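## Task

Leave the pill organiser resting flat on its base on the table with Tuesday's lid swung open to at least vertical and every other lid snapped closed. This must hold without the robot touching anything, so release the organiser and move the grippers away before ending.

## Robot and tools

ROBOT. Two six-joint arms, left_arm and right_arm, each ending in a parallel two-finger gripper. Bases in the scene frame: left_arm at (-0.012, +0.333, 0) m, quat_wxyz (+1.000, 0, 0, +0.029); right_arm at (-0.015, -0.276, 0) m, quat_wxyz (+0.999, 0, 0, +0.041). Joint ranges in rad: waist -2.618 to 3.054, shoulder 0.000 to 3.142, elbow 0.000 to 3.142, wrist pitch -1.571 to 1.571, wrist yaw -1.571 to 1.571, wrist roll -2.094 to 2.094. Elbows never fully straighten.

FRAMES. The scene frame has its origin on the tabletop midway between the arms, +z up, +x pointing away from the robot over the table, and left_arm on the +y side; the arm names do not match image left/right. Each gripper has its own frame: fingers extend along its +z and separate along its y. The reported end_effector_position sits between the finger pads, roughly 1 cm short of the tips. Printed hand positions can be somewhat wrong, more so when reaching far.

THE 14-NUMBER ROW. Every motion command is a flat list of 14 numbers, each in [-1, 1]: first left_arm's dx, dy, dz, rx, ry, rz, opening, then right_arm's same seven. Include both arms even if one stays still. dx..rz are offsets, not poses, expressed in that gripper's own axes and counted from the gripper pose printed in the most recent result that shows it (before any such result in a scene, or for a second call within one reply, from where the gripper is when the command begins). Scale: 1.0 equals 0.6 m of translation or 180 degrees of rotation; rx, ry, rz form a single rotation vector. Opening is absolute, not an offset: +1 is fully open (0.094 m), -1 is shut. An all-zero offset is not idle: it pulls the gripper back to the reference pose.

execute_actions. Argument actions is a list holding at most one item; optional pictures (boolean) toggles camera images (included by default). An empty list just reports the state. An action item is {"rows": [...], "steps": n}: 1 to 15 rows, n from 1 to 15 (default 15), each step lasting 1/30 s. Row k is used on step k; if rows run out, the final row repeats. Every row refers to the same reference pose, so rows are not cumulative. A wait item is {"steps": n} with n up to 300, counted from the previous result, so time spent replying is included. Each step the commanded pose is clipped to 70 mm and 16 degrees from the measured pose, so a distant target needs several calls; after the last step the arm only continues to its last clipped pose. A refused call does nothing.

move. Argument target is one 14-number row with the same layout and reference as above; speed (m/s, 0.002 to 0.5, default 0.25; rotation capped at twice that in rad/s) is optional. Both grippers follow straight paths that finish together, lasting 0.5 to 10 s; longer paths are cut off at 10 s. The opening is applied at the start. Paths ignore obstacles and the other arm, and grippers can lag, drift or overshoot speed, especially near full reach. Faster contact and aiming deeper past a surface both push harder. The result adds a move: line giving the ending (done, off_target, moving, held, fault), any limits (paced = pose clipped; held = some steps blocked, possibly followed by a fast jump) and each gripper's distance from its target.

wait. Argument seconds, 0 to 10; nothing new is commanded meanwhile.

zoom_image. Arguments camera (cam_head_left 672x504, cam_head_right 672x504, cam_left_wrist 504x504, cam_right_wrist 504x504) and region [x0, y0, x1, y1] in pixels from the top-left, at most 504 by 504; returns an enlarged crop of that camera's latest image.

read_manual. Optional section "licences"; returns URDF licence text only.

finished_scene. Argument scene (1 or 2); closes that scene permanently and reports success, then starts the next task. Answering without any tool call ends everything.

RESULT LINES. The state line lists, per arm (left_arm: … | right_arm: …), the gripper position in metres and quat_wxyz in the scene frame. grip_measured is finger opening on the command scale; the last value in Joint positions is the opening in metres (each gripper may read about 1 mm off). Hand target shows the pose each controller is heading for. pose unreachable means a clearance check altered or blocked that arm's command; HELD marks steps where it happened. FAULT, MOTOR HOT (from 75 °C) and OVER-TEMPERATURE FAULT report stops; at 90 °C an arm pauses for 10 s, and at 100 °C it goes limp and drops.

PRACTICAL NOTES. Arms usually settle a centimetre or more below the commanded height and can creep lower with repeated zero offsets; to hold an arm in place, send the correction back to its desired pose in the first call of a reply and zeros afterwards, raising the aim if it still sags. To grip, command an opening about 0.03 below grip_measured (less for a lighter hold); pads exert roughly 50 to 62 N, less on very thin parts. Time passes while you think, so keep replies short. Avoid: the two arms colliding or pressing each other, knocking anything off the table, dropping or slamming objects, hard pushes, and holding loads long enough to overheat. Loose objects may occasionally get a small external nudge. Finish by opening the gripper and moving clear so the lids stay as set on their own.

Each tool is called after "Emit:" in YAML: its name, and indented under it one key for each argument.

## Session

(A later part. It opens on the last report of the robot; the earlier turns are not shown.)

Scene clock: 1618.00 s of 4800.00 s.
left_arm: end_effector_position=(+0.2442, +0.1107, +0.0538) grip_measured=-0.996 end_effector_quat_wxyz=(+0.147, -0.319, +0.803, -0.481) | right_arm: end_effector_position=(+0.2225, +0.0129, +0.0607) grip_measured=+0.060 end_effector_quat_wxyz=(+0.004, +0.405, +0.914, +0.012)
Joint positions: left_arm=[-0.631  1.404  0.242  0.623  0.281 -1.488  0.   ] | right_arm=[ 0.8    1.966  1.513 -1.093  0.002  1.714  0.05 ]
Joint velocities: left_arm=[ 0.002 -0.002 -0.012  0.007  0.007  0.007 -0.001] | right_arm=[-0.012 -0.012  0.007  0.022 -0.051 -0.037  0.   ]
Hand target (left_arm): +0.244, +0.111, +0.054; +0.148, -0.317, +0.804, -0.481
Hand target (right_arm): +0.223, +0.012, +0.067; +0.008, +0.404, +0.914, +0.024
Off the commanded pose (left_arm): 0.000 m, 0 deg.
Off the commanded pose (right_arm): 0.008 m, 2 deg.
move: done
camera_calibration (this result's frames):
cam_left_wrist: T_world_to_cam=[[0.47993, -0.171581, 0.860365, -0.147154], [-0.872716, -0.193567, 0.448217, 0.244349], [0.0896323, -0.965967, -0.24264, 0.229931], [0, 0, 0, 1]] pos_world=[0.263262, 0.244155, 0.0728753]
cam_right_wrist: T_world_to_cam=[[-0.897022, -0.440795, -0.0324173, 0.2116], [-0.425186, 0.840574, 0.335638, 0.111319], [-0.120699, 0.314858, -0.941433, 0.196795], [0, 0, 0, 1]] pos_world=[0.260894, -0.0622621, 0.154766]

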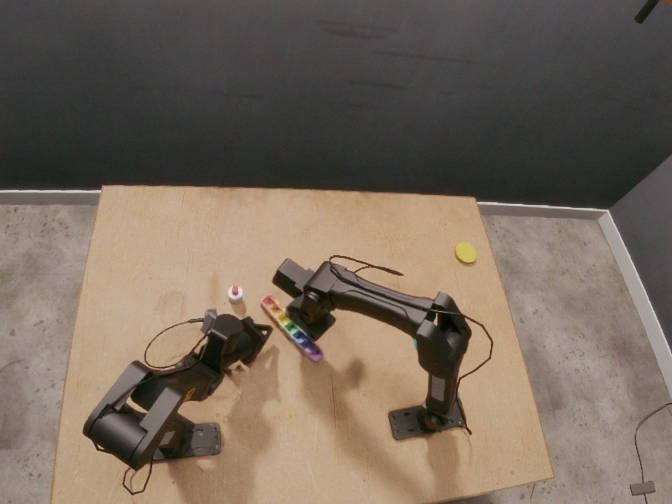

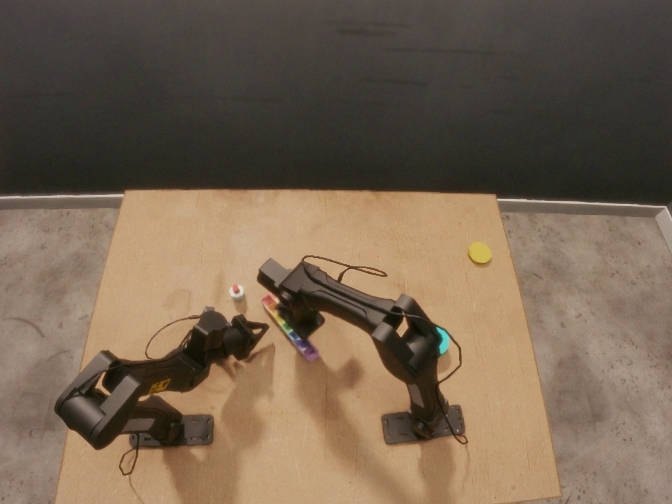

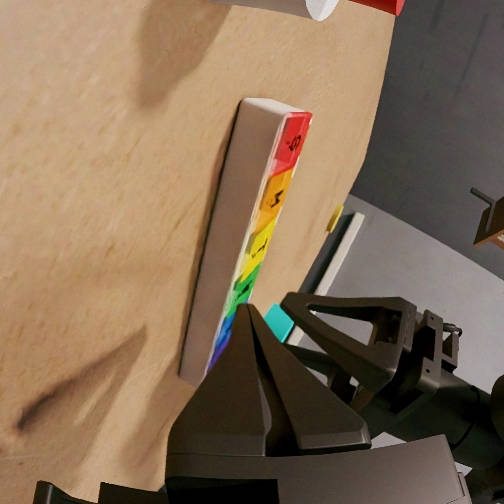

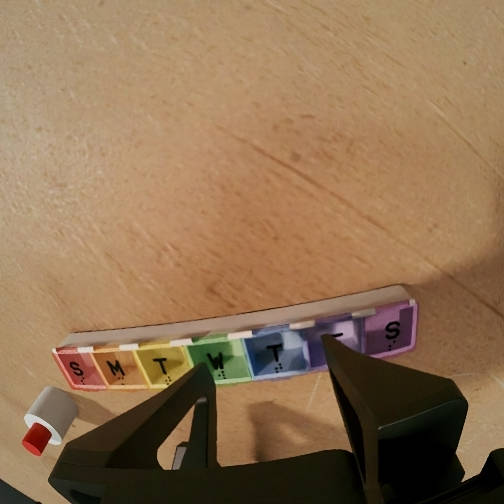

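Emit:
move:
  target: [0,0,0,0,0,0,-0.45,0,0.092,-0.01,0,0.13,0,0.06]
  speed: 0.1

Scene clock: 1634.67 s of 4800.00 s.
left_arm: end_effector_position=(+0.2442, +0.1107, +0.0537) grip_measured=-0.452 end_effector_quat_wxyz=(+0.145, -0.321, +0.803, -0.482) | right_arm: end_effector_position=(+0.2579, +0.0474, +0.0557) grip_measured=+0.060 end_effector_quat_wxyz=(-0.181, +0.396, +0.897, +0.081)
Joint positions: left_arm=[-0.631  1.404  0.242  0.623  0.281 -1.493  0.026] | right_arm=[ 0.622  2.185  1.769 -1.167 -0.398  1.532  0.05 ]
Joint velocities: left_arm=[-0.002 -0.007 -0.007 -0.022  0.037 -0.022  0.001] | right_arm=[-0.002 -0.007 -0.002 -0.007 -0.066 -0.037  0.   ]
Hand target (left_arm): +0.244, +0.111, +0.054; +0.147, -0.319, +0.803, -0.481
Hand target (right_arm): +0.262, +0.051, +0.069; -0.182, +0.394, +0.896, +0.093
Off the commanded pose (left_arm): 0.000 m, 0 deg.
Off the commanded pose (right_arm): 0.014 m, 1 deg.
After step 90, 11.17 s passed at rest.
move: off_target (right_arm)
camera_calibration (this result's frames):
cam_left_wrist: T_world_to_cam=[[0.483541, -0.168713, 0.858909, -0.148092], [-0.870588, -0.194605, 0.45189, 0.243759], [0.090908, -0.966263, -0.240979, 0.229582], [0, 0, 0, 1]] pos_world=[0.262951, 0.244288, 0.0723699]
cam_right_wrist: T_world_to_cam=[[-0.884792, -0.455708, 0.097331, 0.248685], [-0.287614, 0.698402, 0.655373, 0.0525847], [-0.366634, 0.551875, -0.749008, 0.226988], [0, 0, 0, 1]] pos_world=[0.31838, -0.0486663, 0.111348]

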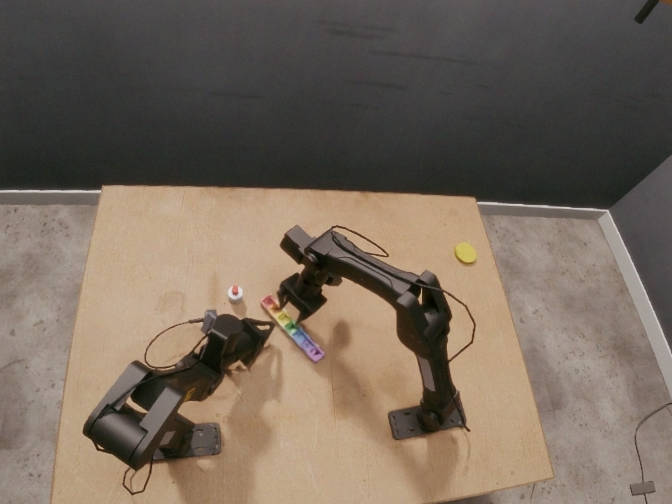

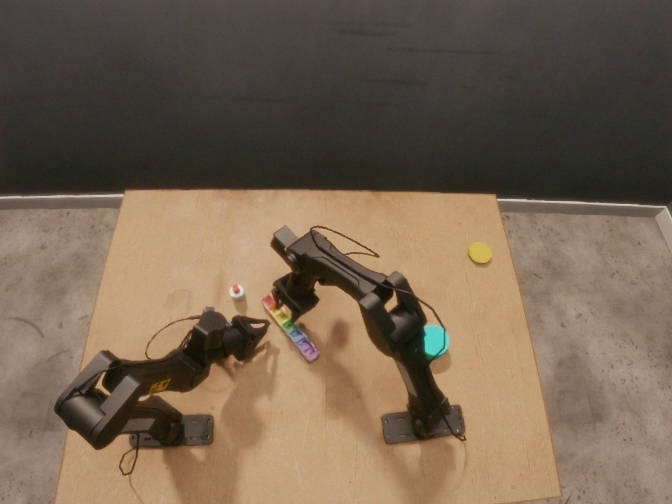

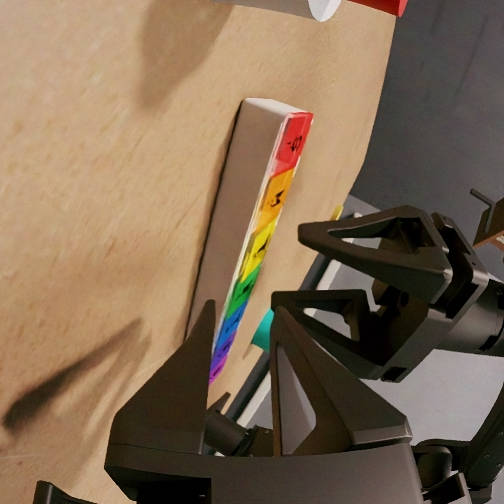

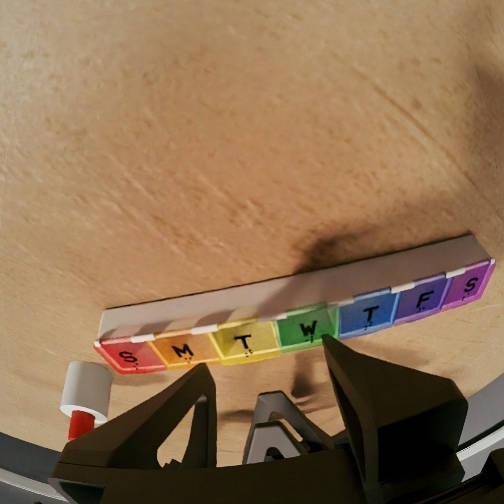

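Emit:
move:
  target: [0,0,0,0,0,0,-0.45,-0.017,0.014,0,0,0,0,0.06]
  speed: 0.03

Scene clock: 1642.97 s of 4800.00 s.
left_arm: end_effector_position=(+0.2441, +0.1108, +0.0535) grip_measured=-0.452 end_effector_quat_wxyz=(+0.144, -0.323, +0.802, -0.482) | right_arm: end_effector_position=(+0.2622, +0.0444, +0.0437) grip_measured=+0.060 end_effector_quat_wxyz=(-0.188, +0.397, +0.896, +0.073)
Joint positions: left_arm=[-0.631  1.404  0.242  0.622  0.281 -1.498  0.026] | right_arm=[ 0.607  2.225  1.783 -1.17  -0.405  1.514  0.05 ]
Joint velocities: left_arm=[-0.007 -0.012  0.002  0.037 -0.022  0.007 -0.001] | right_arm=[-0.022 -0.012 -0.007  0.051 -0.037  0.007  0.   ]
Hand target (left_arm): +0.244, +0.111, +0.054; +0.145, -0.321, +0.803, -0.482
Hand target (right_arm): +0.270, +0.046, +0.052; -0.181, +0.396, +0.897, +0.081
Off the commanded pose (left_arm): 0.000 m, 0 deg.
Off the commanded pose (right_arm): 0.012 m, 1 deg.
After step 90, 4.50 s passed at rest.
move: off_target (right_arm)
camera_calibration (this result's frames):
cam_left_wrist: T_world_to_cam=[[0.487393, -0.165571, 0.857341, -0.149114], [-0.868289, -0.195704, 0.455822, 0.243121], [0.0923139, -0.966585, -0.239148, 0.229195], [0, 0, 0, 1]] pos_world=[0.262618, 0.244427, 0.0718331]
cam_right_wrist: T_world_to_cam=[[-0.881516, -0.456667, 0.119934, 0.250556], [-0.275415, 0.703659, 0.654989, 0.0603584], [-0.383505, 0.544352, -0.74606, 0.225837], [0, 0, 0, 1]] pos_world=[0.324102, -0.0509859, 0.0989036]

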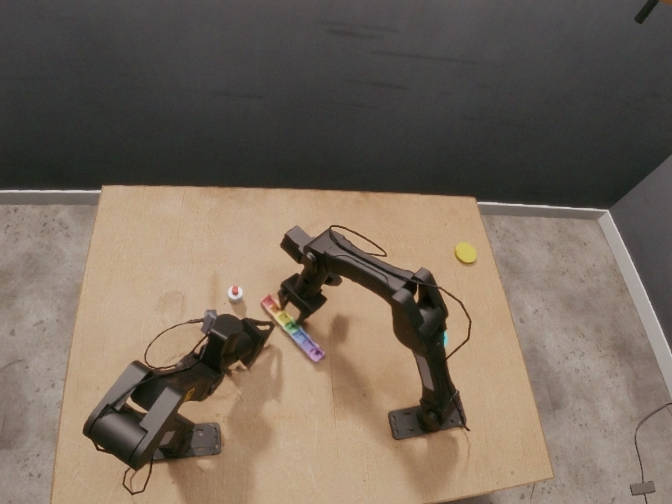

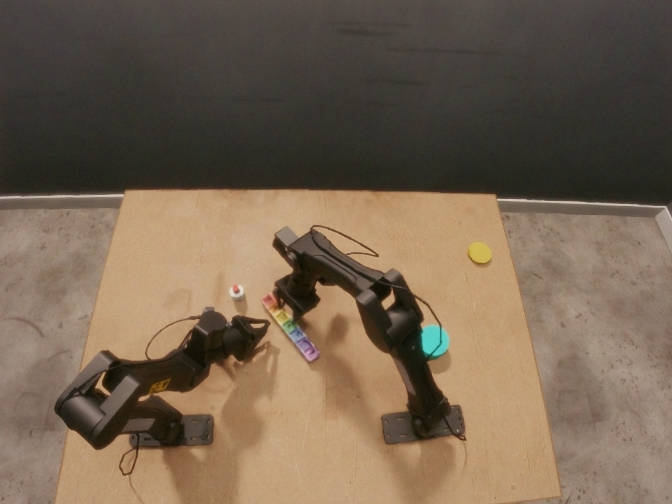

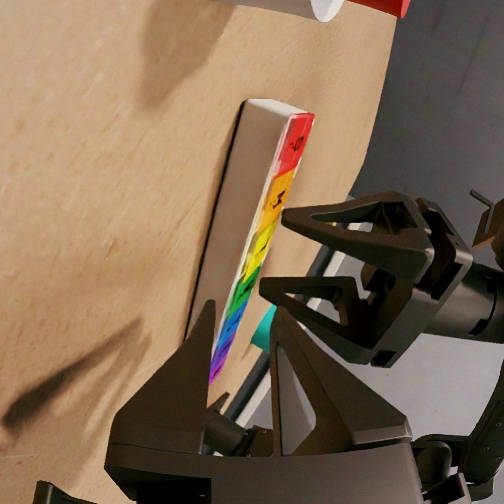

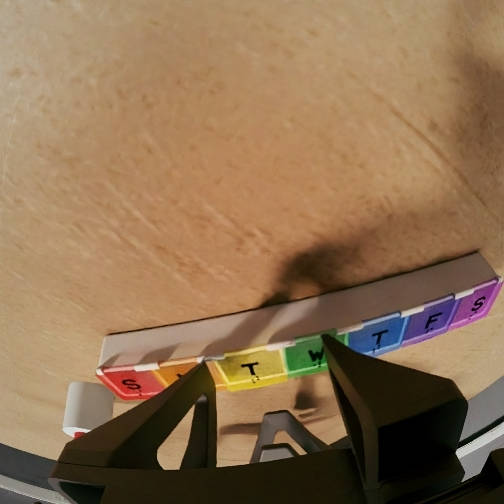

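Emit:
move:
  target: [0,0,0,0,0,0,-0.45,0.006,0.02,-0.014,0,0,0,0.06]
  speed: 0.03

Scene clock: 1652.27 s of 4800.00 s.
left_arm: end_effector_position=(+0.2440, +0.1108, +0.0534) grip_measured=-0.452 end_effector_quat_wxyz=(+0.143, -0.325, +0.801, -0.482) | right_arm: end_effector_position=(+0.2688, +0.0504, +0.0440) grip_measured=+0.060 end_effector_quat_wxyz=(-0.190, +0.397, +0.895, +0.071)
Joint positions: left_arm=[-0.631  1.404  0.242  0.621  0.281 -1.502  0.026] | right_arm=[ 0.607  2.267  1.853 -1.203 -0.407  1.513  0.05 ]
Joint velocities: left_arm=[-0.022 -0.007 -0.002 -0.037  0.022  0.022 -0.001] | right_arm=[-0.012  0.022  0.007 -0.051  0.037  0.007 -0.   ]
Hand target (left_arm): +0.244, +0.111, +0.054; +0.144, -0.323, +0.802, -0.482
Hand target (right_arm): +0.271, +0.052, +0.053; -0.188, +0.397, +0.895, +0.074
Off the commanded pose (left_arm): 0.000 m, 0 deg.
Off the commanded pose (right_arm): 0.009 m, 0 deg.
After step 90, 5.57 s passed at rest.
move: done
camera_calibration (this result's frames):
cam_left_wrist: T_world_to_cam=[[0.490704, -0.162516, 0.856036, -0.150099], [-0.866275, -0.196628, 0.459244, 0.242555], [0.0936861, -0.966916, -0.237269, 0.228806], [0, 0, 0, 1]] pos_world=[0.262338, 0.244536, 0.071387]
cam_right_wrist: T_world_to_cam=[[-0.880636, -0.457104, 0.124643, 0.258578], [-0.272537, 0.703914, 0.655918, 0.0569024], [-0.387561, 0.543655, -0.74447, 0.226439], [0, 0, 0, 1]] pos_world=[0.33098, -0.0449623, 0.0990239]

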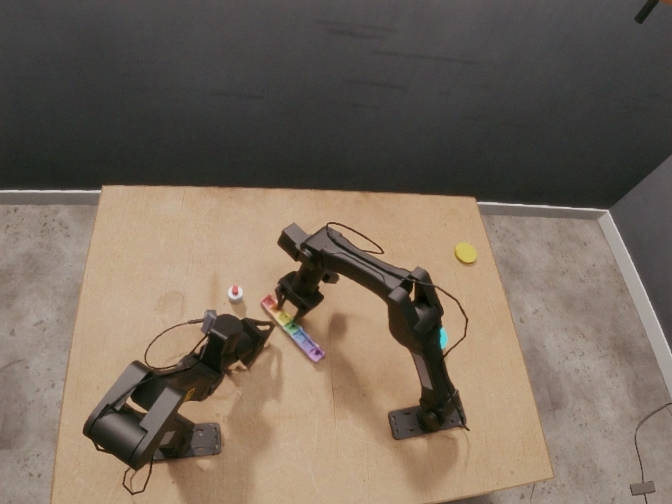

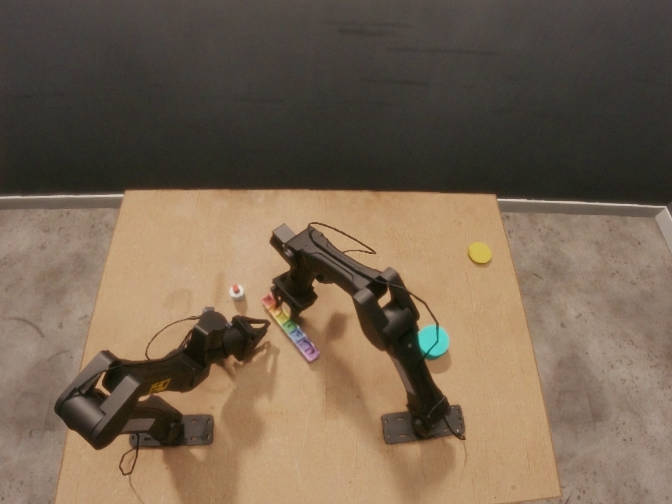

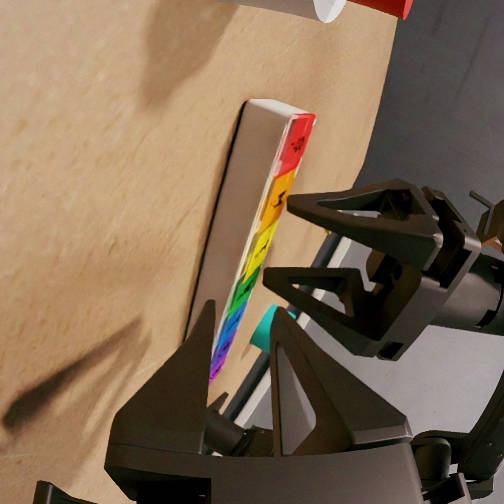

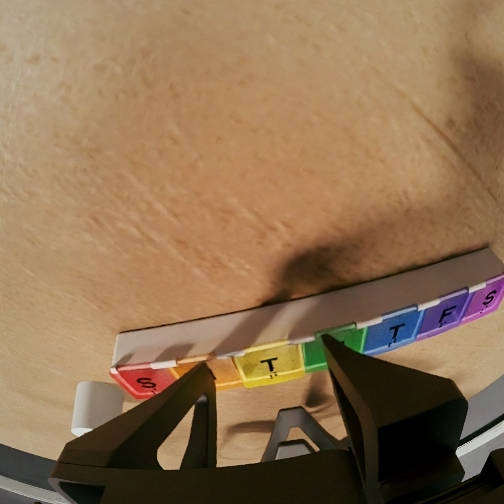

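Emit:
move:
  target: [0,0,0,0,0,0,-0.45,0.02,-0.003,-0.004,0,0,0,0.06]
  speed: 0.03

Emit:
execute_actions:
  actions:
    - {"rows":[[0,0,0,0,0,0,-0.45,-0.02,0,0.05,0,0,0,0.06]],"steps":15}

Scene clock: 1659.17 s of 4800.00 s.
left_arm: end_effector_position=(+0.2440, +0.1108, +0.0533) grip_measured=-0.452 end_effector_quat_wxyz=(+0.142, -0.327, +0.801, -0.482) | right_arm: end_effector_position=(+0.2645, +0.0542, +0.0441) grip_measured=+0.060 end_effector_quat_wxyz=(-0.191, +0.398, +0.895, +0.069)
Joint positions: left_arm=[-0.631  1.404  0.242  0.621  0.281 -1.507  0.026] | right_arm=[ 0.621  2.267  1.853 -1.203 -0.407  1.529  0.05 ]
Joint velocities: left_arm=[0.007 0.012 0.012 0.022 0.081 0.11  0.   ] | right_arm=[-0.007  0.007  0.007  0.051 -0.022 -0.081  0.   ]
Hand target (left_arm): +0.244, +0.111, +0.053; +0.143, -0.325, +0.801, -0.482
Hand target (right_arm): +0.261, +0.056, +0.051; -0.190, +0.397, +0.895, +0.072
Off the commanded pose (left_arm): 0.000 m, 0 deg.
Off the commanded pose (right_arm): 0.008 m, 0 deg.
After step 90, 3.17 s passed at rest.
move: done
camera_calibration (this result's frames):
cam_left_wrist: T_world_to_cam=[[0.494277, -0.159632, 0.854522, -0.151027], [-0.864099, -0.197637, 0.462896, 0.241955], [0.0949915, -0.96719, -0.235626, 0.228451], [0, 0, 0, 1]] pos_world=[0.262021, 0.244665, 0.0708845]
cam_right_wrist: T_world_to_cam=[[-0.880683, -0.455334, 0.130645, 0.256177], [-0.268681, 0.70728, 0.653885, 0.0519036], [-0.390139, 0.540763, -0.745229, 0.223584], [0, 0, 0, 1]] pos_world=[0.326785, -0.0409701, 0.0992142]

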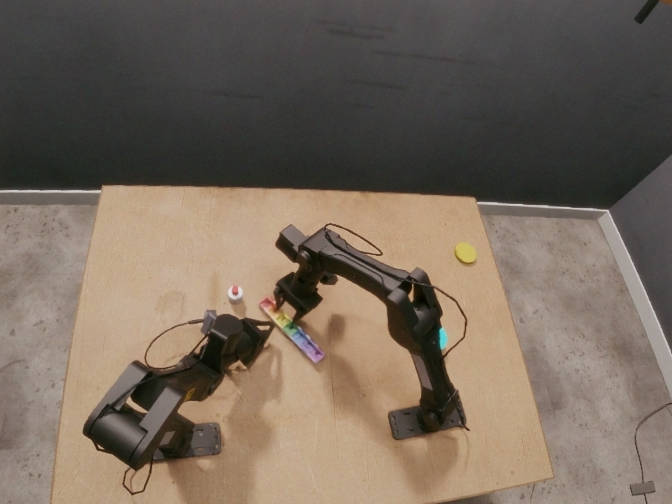

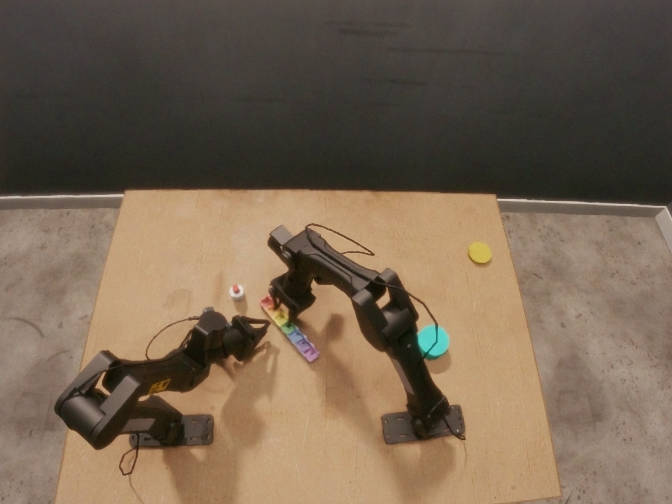

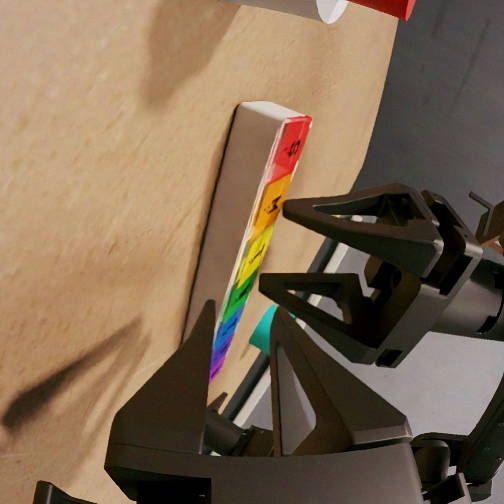

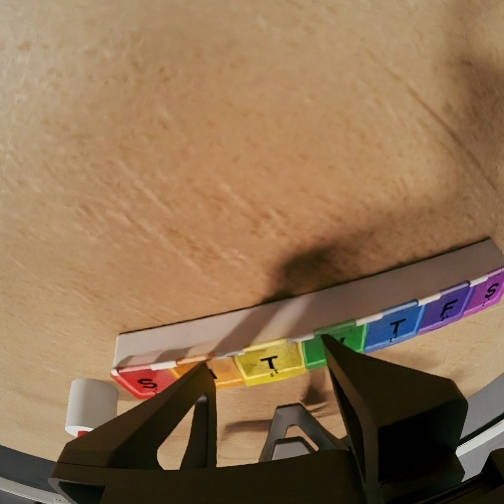

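Scene clock: 1659.67 s of 4800.00 s.
left_arm: end_effector_position=(+0.2439, +0.1109, +0.0532) grip_measured=-0.452 end_effector_quat_wxyz=(+0.140, -0.328, +0.800, -0.482) | right_arm: end_effector_position=(+0.2637, +0.0597, +0.0413) grip_measured=+0.060 end_effector_quat_wxyz=(-0.203, +0.395, +0.892, +0.088)
Joint positions: left_arm=[-0.631  1.404  0.242  0.62   0.281 -1.511  0.026] | right_arm=[ 0.617  2.259  1.818 -1.152 -0.445  1.527  0.05 ]
Joint velocities: left_arm=[ 0.012  0.002  0.007  0.007  0.007  0.007 -0.   ] | right_arm=[ 0.007  0.007 -0.017  0.007 -0.007 -0.051 -0.001]
Hand target (left_arm): +0.244, +0.111, +0.053; +0.142, -0.327, +0.801, -0.482
Hand target (right_arm): +0.262, +0.054, +0.013; -0.192, +0.397, +0.895, +0.067
Off the commanded pose (left_arm): 0.000 m, 0 deg.
Off the commanded pose (right_arm): 0.030 m, 3 deg.
Steps of this call (steps 1 to 15: all 15 steps of this action). Readings (end_effector_position):
1: left_arm (+0.2440, +0.1108, +0.0533) | right_arm (+0.2645, +0.0543, +0.0418)
2: left_arm (+0.2440, +0.1108, +0.0533) | right_arm (+0.2642, +0.0552, +0.0414)
4: left_arm (+0.2439, +0.1109, +0.0532) | right_arm (+0.2641, +0.0560, +0.0413)
8: left_arm (+0.2439, +0.1109, +0.0532) | right_arm (+0.2639, +0.0588, +0.0414)
15: the state above
camera_calibration (this result's frames):
cam_left_wrist: T_world_to_cam=[[0.497564, -0.156568, 0.85318, -0.152006], [-0.862056, -0.19854, 0.466307, 0.241382], [0.0963817, -0.967506, -0.233756, 0.228057], [0, 0, 0, 1]] pos_world=[0.261737, 0.244772, 0.0704401]
cam_right_wrist: T_world_to_cam=[[-0.881096, -0.458854, 0.114555, 0.259359], [-0.263644, 0.677642, 0.686508, 0.0487006], [-0.392634, 0.574678, -0.718042, 0.215827], [0, 0, 0, 1]] pos_world=[0.326101, -0.0380243, 0.0918282]

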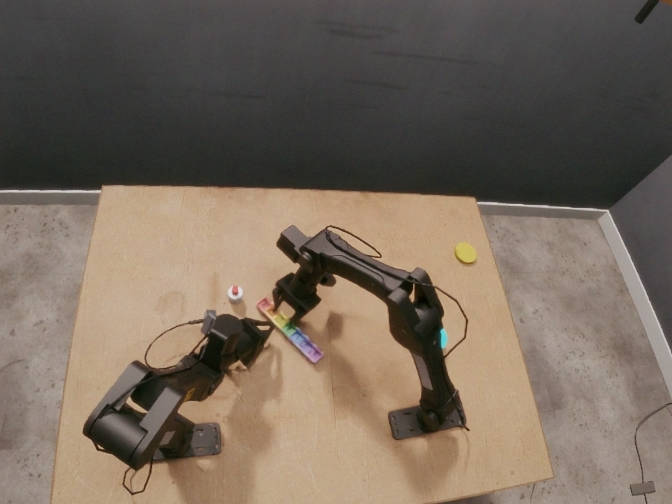

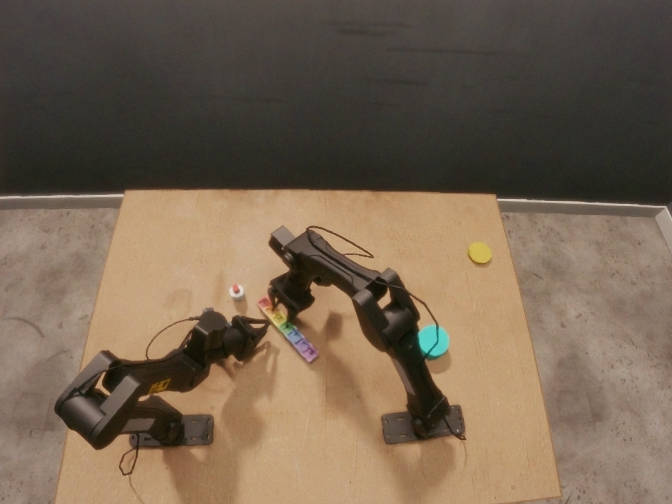

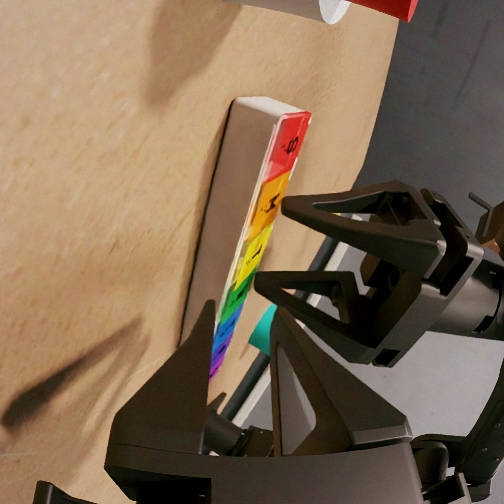

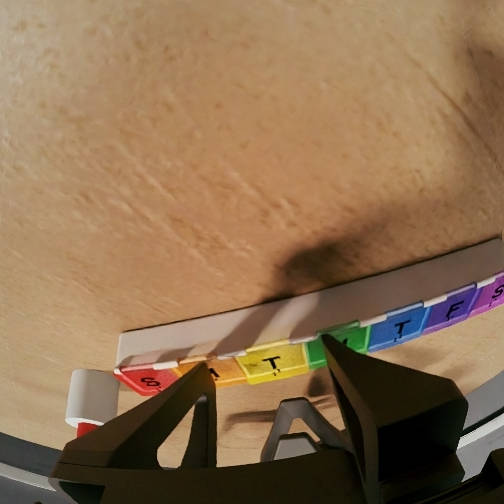

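Emit:
execute_actions:
  actions:
    - {"rows":[[0,0,0,0,0,0,-0.45,0.015,0,-0.04,0,0,0,0.06],[0,0,0,0,0,0,-0.45,0.015,0,-0.04,0,0,0,0.06],[0,0,0,0,0,0,-0.45,0.015,0,-0.04,0,0,0,0.06],[0,0,0,0,0,0,-0.45,0.015,0,-0.04,0,0,0,0.06],[0,0,0,0,0,0,-0.45,0.03,-0.003,-0.03,0,-0.02,0,0.06]],"steps":12}

Scene clock: 1665.60 s of 4800.00 s.
left_arm: end_effector_position=(+0.2438, +0.1109, +0.0530) grip_measured=-0.452 end_effector_quat_wxyz=(+0.139, -0.330, +0.799, -0.482) | right_arm: end_effector_position=(+0.2522, +0.0648, +0.0475) grip_measured=+0.060 end_effector_quat_wxyz=(-0.190, +0.393, +0.897, +0.069)
Joint positions: left_arm=[-0.631  1.404  0.242  0.62   0.281 -1.516  0.026] | right_arm=[ 0.658  2.25   1.84  -1.19  -0.407  1.56   0.05 ]
Joint velocities: left_arm=[-0.007  0.002  0.007 -0.007 -0.066 -0.022 -0.001] | right_arm=[ 0.081 -0.002  0.007 -0.007  0.066  0.037  0.   ]
Hand target (left_arm): +0.244, +0.111, +0.053; +0.140, -0.329, +0.800, -0.482
Hand target (right_arm): +0.257, +0.064, +0.065; -0.174, +0.398, +0.898, +0.077
Off the commanded pose (left_arm): 0.000 m, 0 deg.
Off the commanded pose (right_arm): 0.018 m, 2 deg.
Steps of this call (steps 1 to 90: nothing new was sent; then 2.53 s passed at rest; steps 91 to 102: all 12 steps of this action). Readings (end_effector_position):
91: left_arm (+0.2439, +0.1109, +0.0531) | right_arm (+0.2637, +0.0598, +0.0439)
92: left_arm (+0.2439, +0.1109, +0.0531) | right_arm (+0.2633, +0.0594, +0.0453)
94: left_arm (+0.2439, +0.1109, +0.0531) | right_arm (+0.2624, +0.0587, +0.0477)
98: left_arm (+0.2438, +0.1109, +0.0530) | right_arm (+0.2589, +0.0601, +0.0478)
102: the state above
camera_calibration (this result's frames):
cam_left_wrist: T_world_to_cam=[[0.501113, -0.153674, 0.851628, -0.152927], [-0.859848, -0.199529, 0.469946, 0.240775], [0.097706, -0.967767, -0.232123, 0.227697], [0, 0, 0, 1]] pos_world=[0.261417, 0.244899, 0.0699395]
cam_right_wrist: T_world_to_cam=[[-0.87699, -0.463477, 0.126794, 0.249508], [-0.277507, 0.703955, 0.653786, 0.0413381], [-0.392273, 0.538178, -0.74598, 0.216339], [0, 0, 0, 1]] pos_world=[0.315152, -0.029888, 0.102722]

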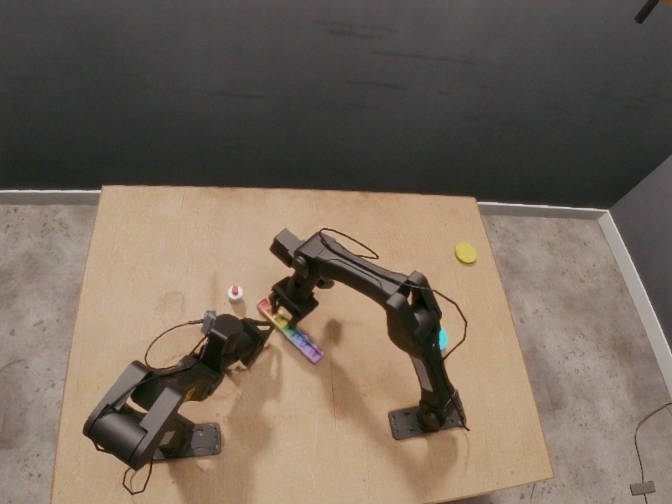

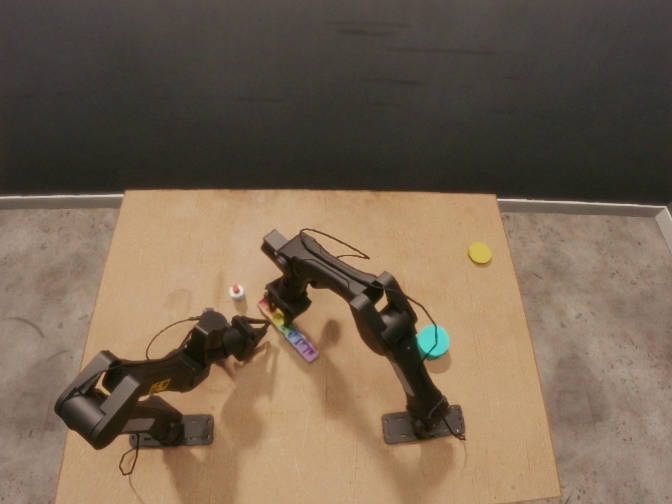

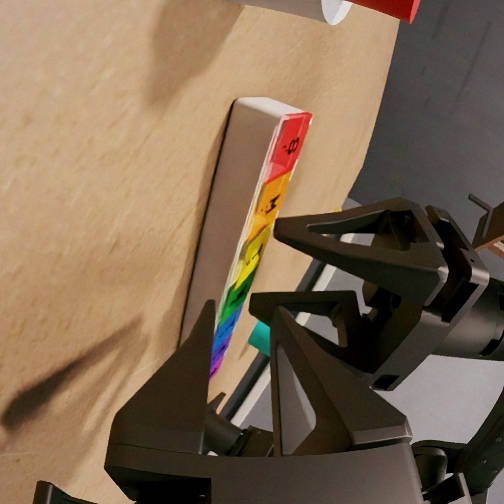

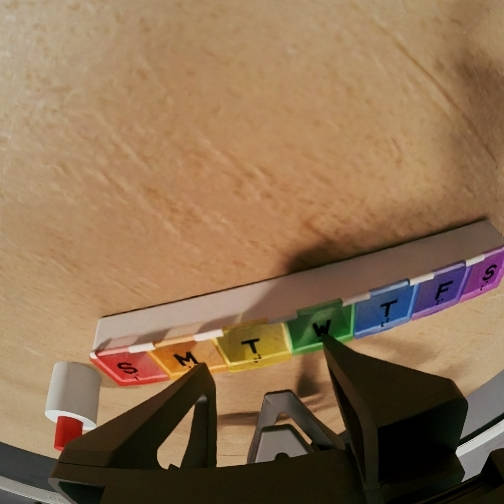

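Emit:
move:
  target: [0,0,0,0,0,0,-0.45,0.004,0.014,-0.012,0,0,0,0.06]
  speed: 0.02

Scene clock: 1670.67 s of 4800.00 s.
left_arm: end_effector_position=(+0.2438, +0.1109, +0.0530) grip_measured=-0.452 end_effector_quat_wxyz=(+0.138, -0.332, +0.799, -0.482) | right_arm: end_effector_position=(+0.2554, +0.0679, +0.0447) grip_measured=+0.060 end_effector_quat_wxyz=(-0.189, +0.395, +0.897, +0.063)
Joint positions: left_arm=[-0.631  1.404  0.242  0.619  0.281 -1.52   0.026] | right_arm=[ 0.661  2.281  1.883 -1.211 -0.4    1.563  0.05 ]
Joint velocities: left_arm=[ 0.007  0.002 -0.002  0.037 -0.066 -0.037  0.001] | right_arm=[-0.012  0.007  0.002 -0.022 -0.037  0.051 -0.   ]
Hand target (left_arm): +0.244, +0.111, +0.053; +0.139, -0.330, +0.799, -0.482
Hand target (right_arm): +0.259, +0.070, +0.055; -0.190, +0.393, +0.897, +0.070
Off the commanded pose (left_arm): 0.000 m, 0 deg.
Off the commanded pose (right_arm): 0.011 m, 1 deg.
After step 90, 1.23 s passed at rest.
move: off_target (right_arm)
camera_calibration (this result's frames):
cam_left_wrist: T_world_to_cam=[[0.504376, -0.150601, 0.850249, -0.153899], [-0.857777, -0.200412, 0.473344, 0.240196], [0.099114, -0.968068, -0.230264, 0.2273], [0, 0, 0, 1]] pos_world=[0.261129, 0.245002, 0.0694967]
cam_right_wrist: T_world_to_cam=[[-0.876381, -0.462328, 0.13494, 0.253536], [-0.275805, 0.71146, 0.64634, 0.0412366], [-0.394826, 0.529223, -0.751023, 0.215406], [0, 0, 0, 1]] pos_world=[0.318615, -0.0261194, 0.10091]

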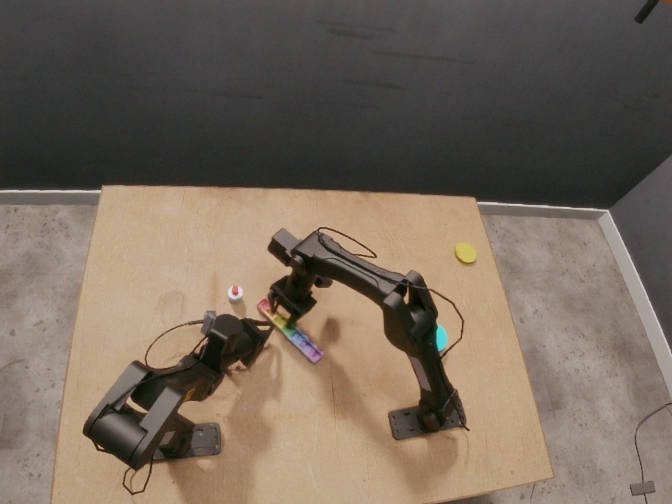

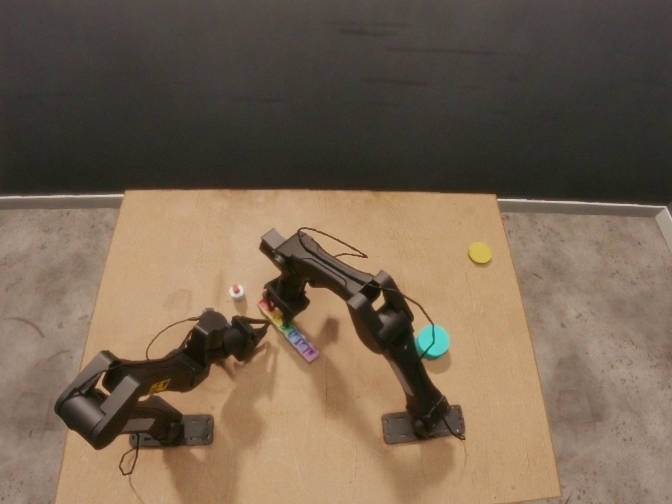

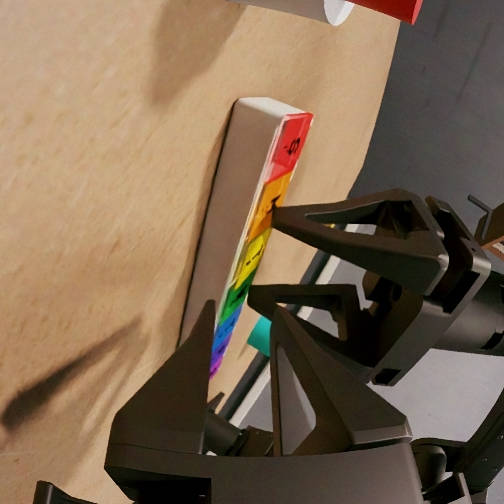

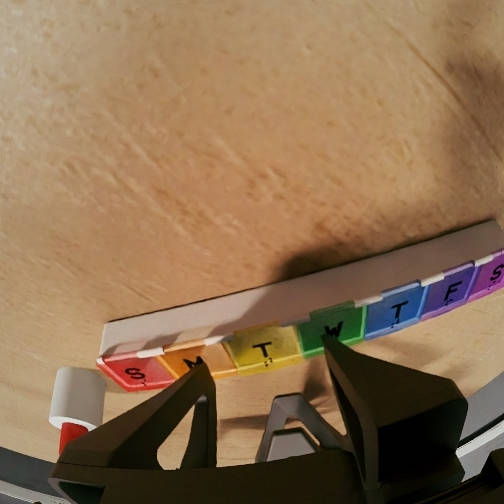

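Good alignment. Press gently.

Emit:
execute_actions:
  actions:
    - {"rows":[[0,0,0,0,0,0,-0.45,-0.008,0,0.02,0,0,0,0.06],[0,0,0,0,0,0,-0.45,-0.008,0,0.02,0,0,0,0.06],[0,0,0,0,0,0,-0.45,-0.008,0,0.02,0,0,0,0.06],[0,0,0,0,0,0,-0.45,-0.014,0,0.035,0,0,0,0.06],[0,0,0,0,0,0,-0.45,-0.014,0,0.035,0,0,0,0.06],[0,0,0,0,0,0,-0.45,-0.014,0,0.035,0,0,0,0.06],[0,0,0,0,0,0,-0.45,-0.02,0,0.05,0,0,0,0.06]],"steps":12}

Scene clock: 1674.70 s of 4800.00 s.
left_arm: end_effector_position=(+0.2438, +0.1110, +0.0529) grip_measured=-0.452 end_effector_quat_wxyz=(+0.137, -0.334, +0.798, -0.482) | right_arm: end_effector_position=(+0.2552, +0.0754, +0.0417) grip_measured=+0.060 end_effector_quat_wxyz=(-0.199, +0.389, +0.895, +0.085)
Joint positions: left_arm=[-0.631  1.404  0.242  0.619  0.281 -1.525  0.026] | right_arm=[ 0.661  2.274  1.849 -1.152 -0.435  1.561  0.05 ]
Joint velocities: left_arm=[-0.002 -0.017  0.007  0.007  0.007 -0.022  0.001] | right_arm=[-0.007 -0.007 -0.017 -0.022 -0.007  0.051 -0.   ]
Hand target (left_arm): +0.244, +0.111, +0.053; +0.138, -0.332, +0.799, -0.482
Hand target (right_arm): +0.253, +0.067, +0.014; -0.190, +0.394, +0.897, +0.062
Off the commanded pose (left_arm): 0.000 m, 0 deg.
Off the commanded pose (right_arm): 0.030 m, 3 deg.
Steps of this call (steps 1 to 90: nothing new was sent; then 0.63 s passed at rest; steps 91 to 102: all 12 steps of this action). Readings (end_effector_position):
91: left_arm (+0.2438, +0.1109, +0.0530) | right_arm (+0.2554, +0.0679, +0.0441)
92: left_arm (+0.2438, +0.1109, +0.0530) | right_arm (+0.2554, +0.0684, +0.0437)
94: left_arm (+0.2438, +0.1110, +0.0529) | right_arm (+0.2556, +0.0695, +0.0428)
98: left_arm (+0.2438, +0.1110, +0.0529) | right_arm (+0.2555, +0.0736, +0.0417)
102: the state above
camera_calibration (this result's frames):
cam_left_wrist: T_world_to_cam=[[0.50738, -0.147794, 0.848954, -0.154783], [-0.855853, -0.201219, 0.476473, 0.239659], [0.100406, -0.968333, -0.228584, 0.226936], [0, 0, 0, 1]] pos_world=[0.260861, 0.245098, 0.0690868]
cam_right_wrist: T_world_to_cam=[[-0.876001, -0.469085, 0.112168, 0.258587], [-0.276742, 0.679327, 0.679653, 0.0390402], [-0.395014, 0.564335, -0.724907, 0.205355], [0, 0, 0, 1]] pos_world=[0.318445, -0.0211106, 0.093324]

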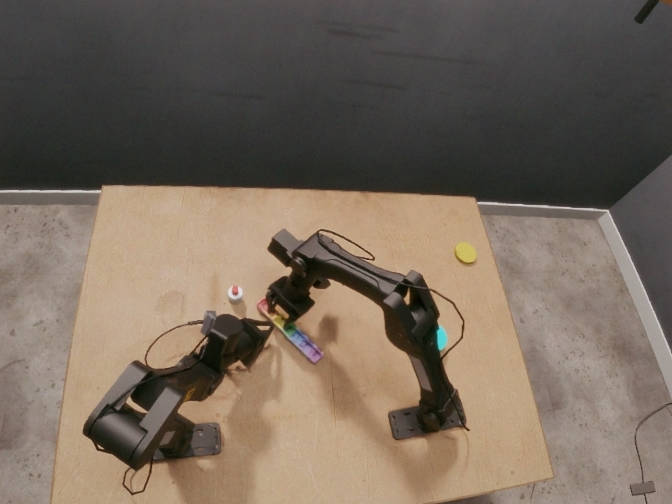

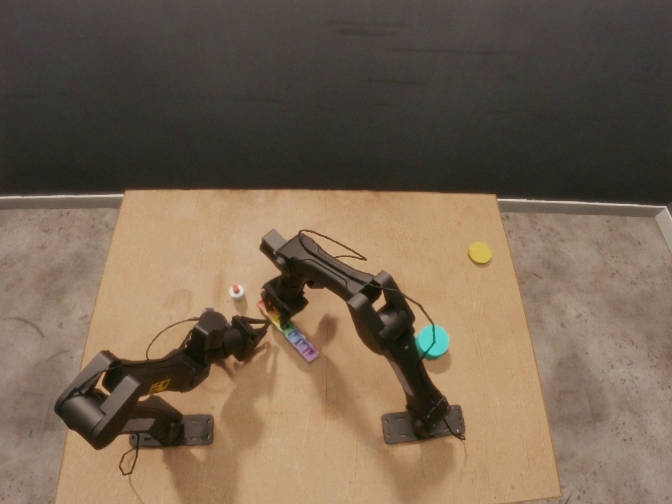

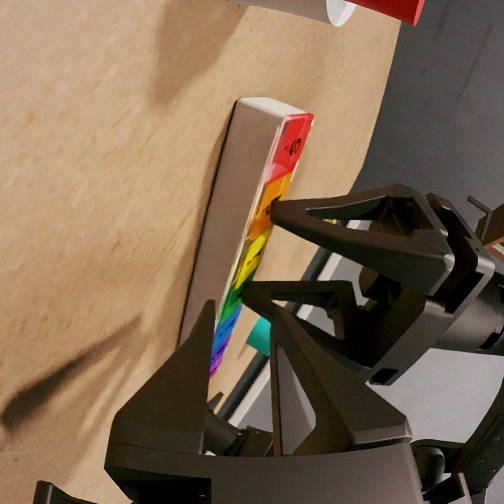

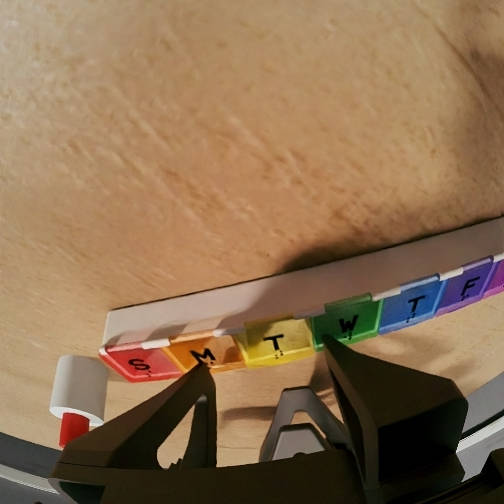

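Emit:
execute_actions:
  actions:
    - {"rows":[[0,0,0,0,0,0,-0.45,0.012,0,-0.035,0,0,0,0.06],[0,0,0,0,0,0,-0.45,0.012,0,-0.035,0,0,0,0.06],[0,0,0,0,0,0,-0.45,0.012,0,-0.035,0,0,0,0.06],[0,0,0,0,0,0,-0.45,0.012,0,-0.035,0,0,0,0.06],[0,0,0,0,0,0,-0.45,0.0,-0.01,-0.035,0.01,-0.01,0,0.06]],"steps":12}

Scene clock: 1680.60 s of 4800.00 s.
left_arm: end_effector_position=(+0.2437, +0.1110, +0.0528) grip_measured=-0.452 end_effector_quat_wxyz=(+0.136, -0.336, +0.797, -0.483) | right_arm: end_effector_position=(+0.2500, +0.0670, +0.0492) grip_measured=+0.060 end_effector_quat_wxyz=(-0.201, +0.388, +0.897, +0.063)
Joint positions: left_arm=[-0.631  1.404  0.242  0.618  0.281 -1.529  0.026] | right_arm=[ 0.66   2.272  1.878 -1.229 -0.421  1.546  0.05 ]
Joint velocities: left_arm=[-0.017 -0.007 -0.027 -0.022 -0.007 -0.007 -0.   ] | right_arm=[ 0.012 -0.002  0.017 -0.11   0.081 -0.066 -0.001]
Hand target (left_arm): +0.244, +0.111, +0.053; +0.137, -0.334, +0.798, -0.482
Hand target (right_arm): +0.256, +0.064, +0.061; -0.190, +0.388, +0.899, +0.065
Off the commanded pose (left_arm): 0.000 m, 0 deg.
Off the commanded pose (right_arm): 0.014 m, 1 deg.
Steps of this call (steps 1 to 90: nothing new was sent; then 2.50 s passed at rest; steps 91 to 102: all 12 steps of this action). Readings (end_effector_position):
91: left_arm (+0.2438, +0.1110, +0.0529) | right_arm (+0.2550, +0.0761, +0.0440)
92: left_arm (+0.2438, +0.1110, +0.0529) | right_arm (+0.2546, +0.0757, +0.0450)
94: left_arm (+0.2437, +0.1110, +0.0528) | right_arm (+0.2533, +0.0745, +0.0463)
98: left_arm (+0.2437, +0.1110, +0.0528) | right_arm (+0.2513, +0.0697, +0.0484)
102: the state above
camera_calibration (this result's frames):
cam_left_wrist: T_world_to_cam=[[0.51062, -0.144711, 0.847541, -0.155749], [-0.853755, -0.20208, 0.47986, 0.239073], [0.10183, -0.968619, -0.226734, 0.226534], [0, 0, 0, 1]] pos_world=[0.260571, 0.245198, 0.0686456]
cam_right_wrist: T_world_to_cam=[[-0.867338, -0.475895, 0.145768, 0.245933], [-0.273234, 0.700061, 0.659741, 0.0369093], [-0.416013, 0.53239, -0.73722, 0.221475], [0, 0, 0, 1]] pos_world=[0.315529, -0.0267113, 0.103076]

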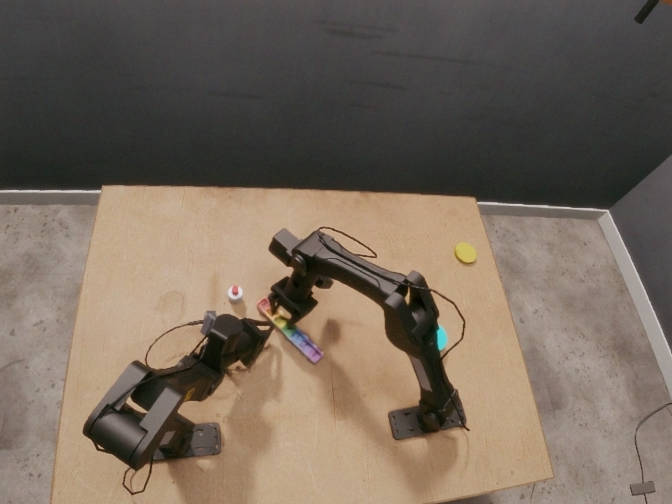

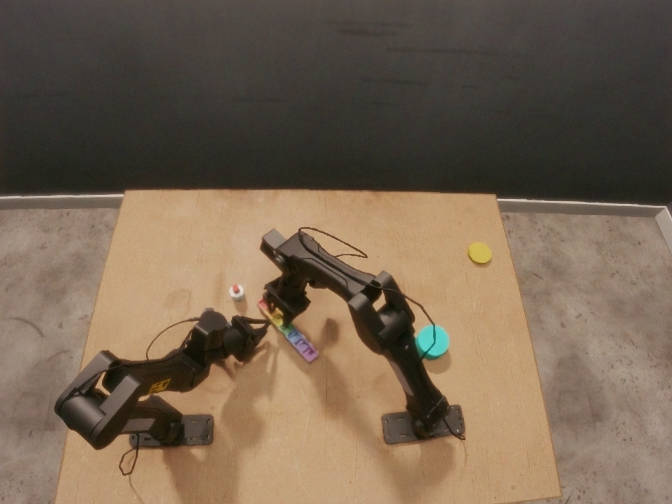

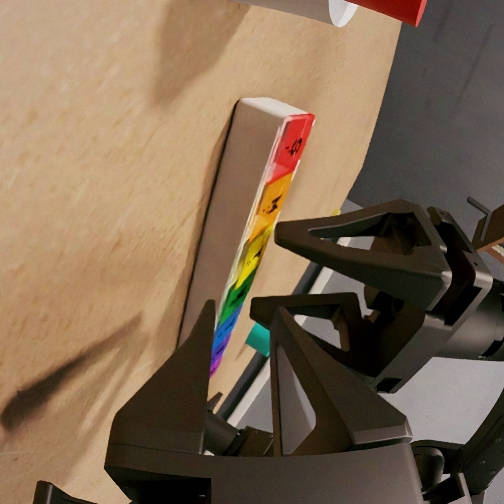

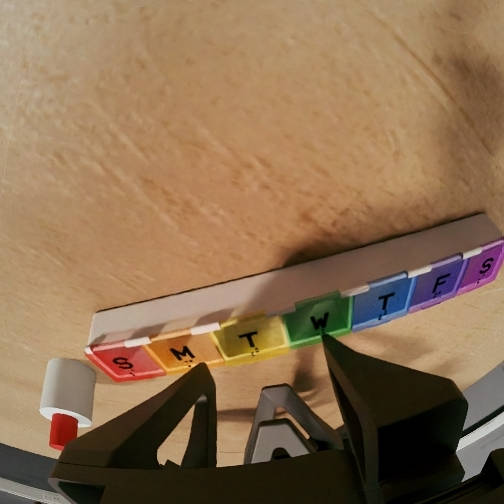

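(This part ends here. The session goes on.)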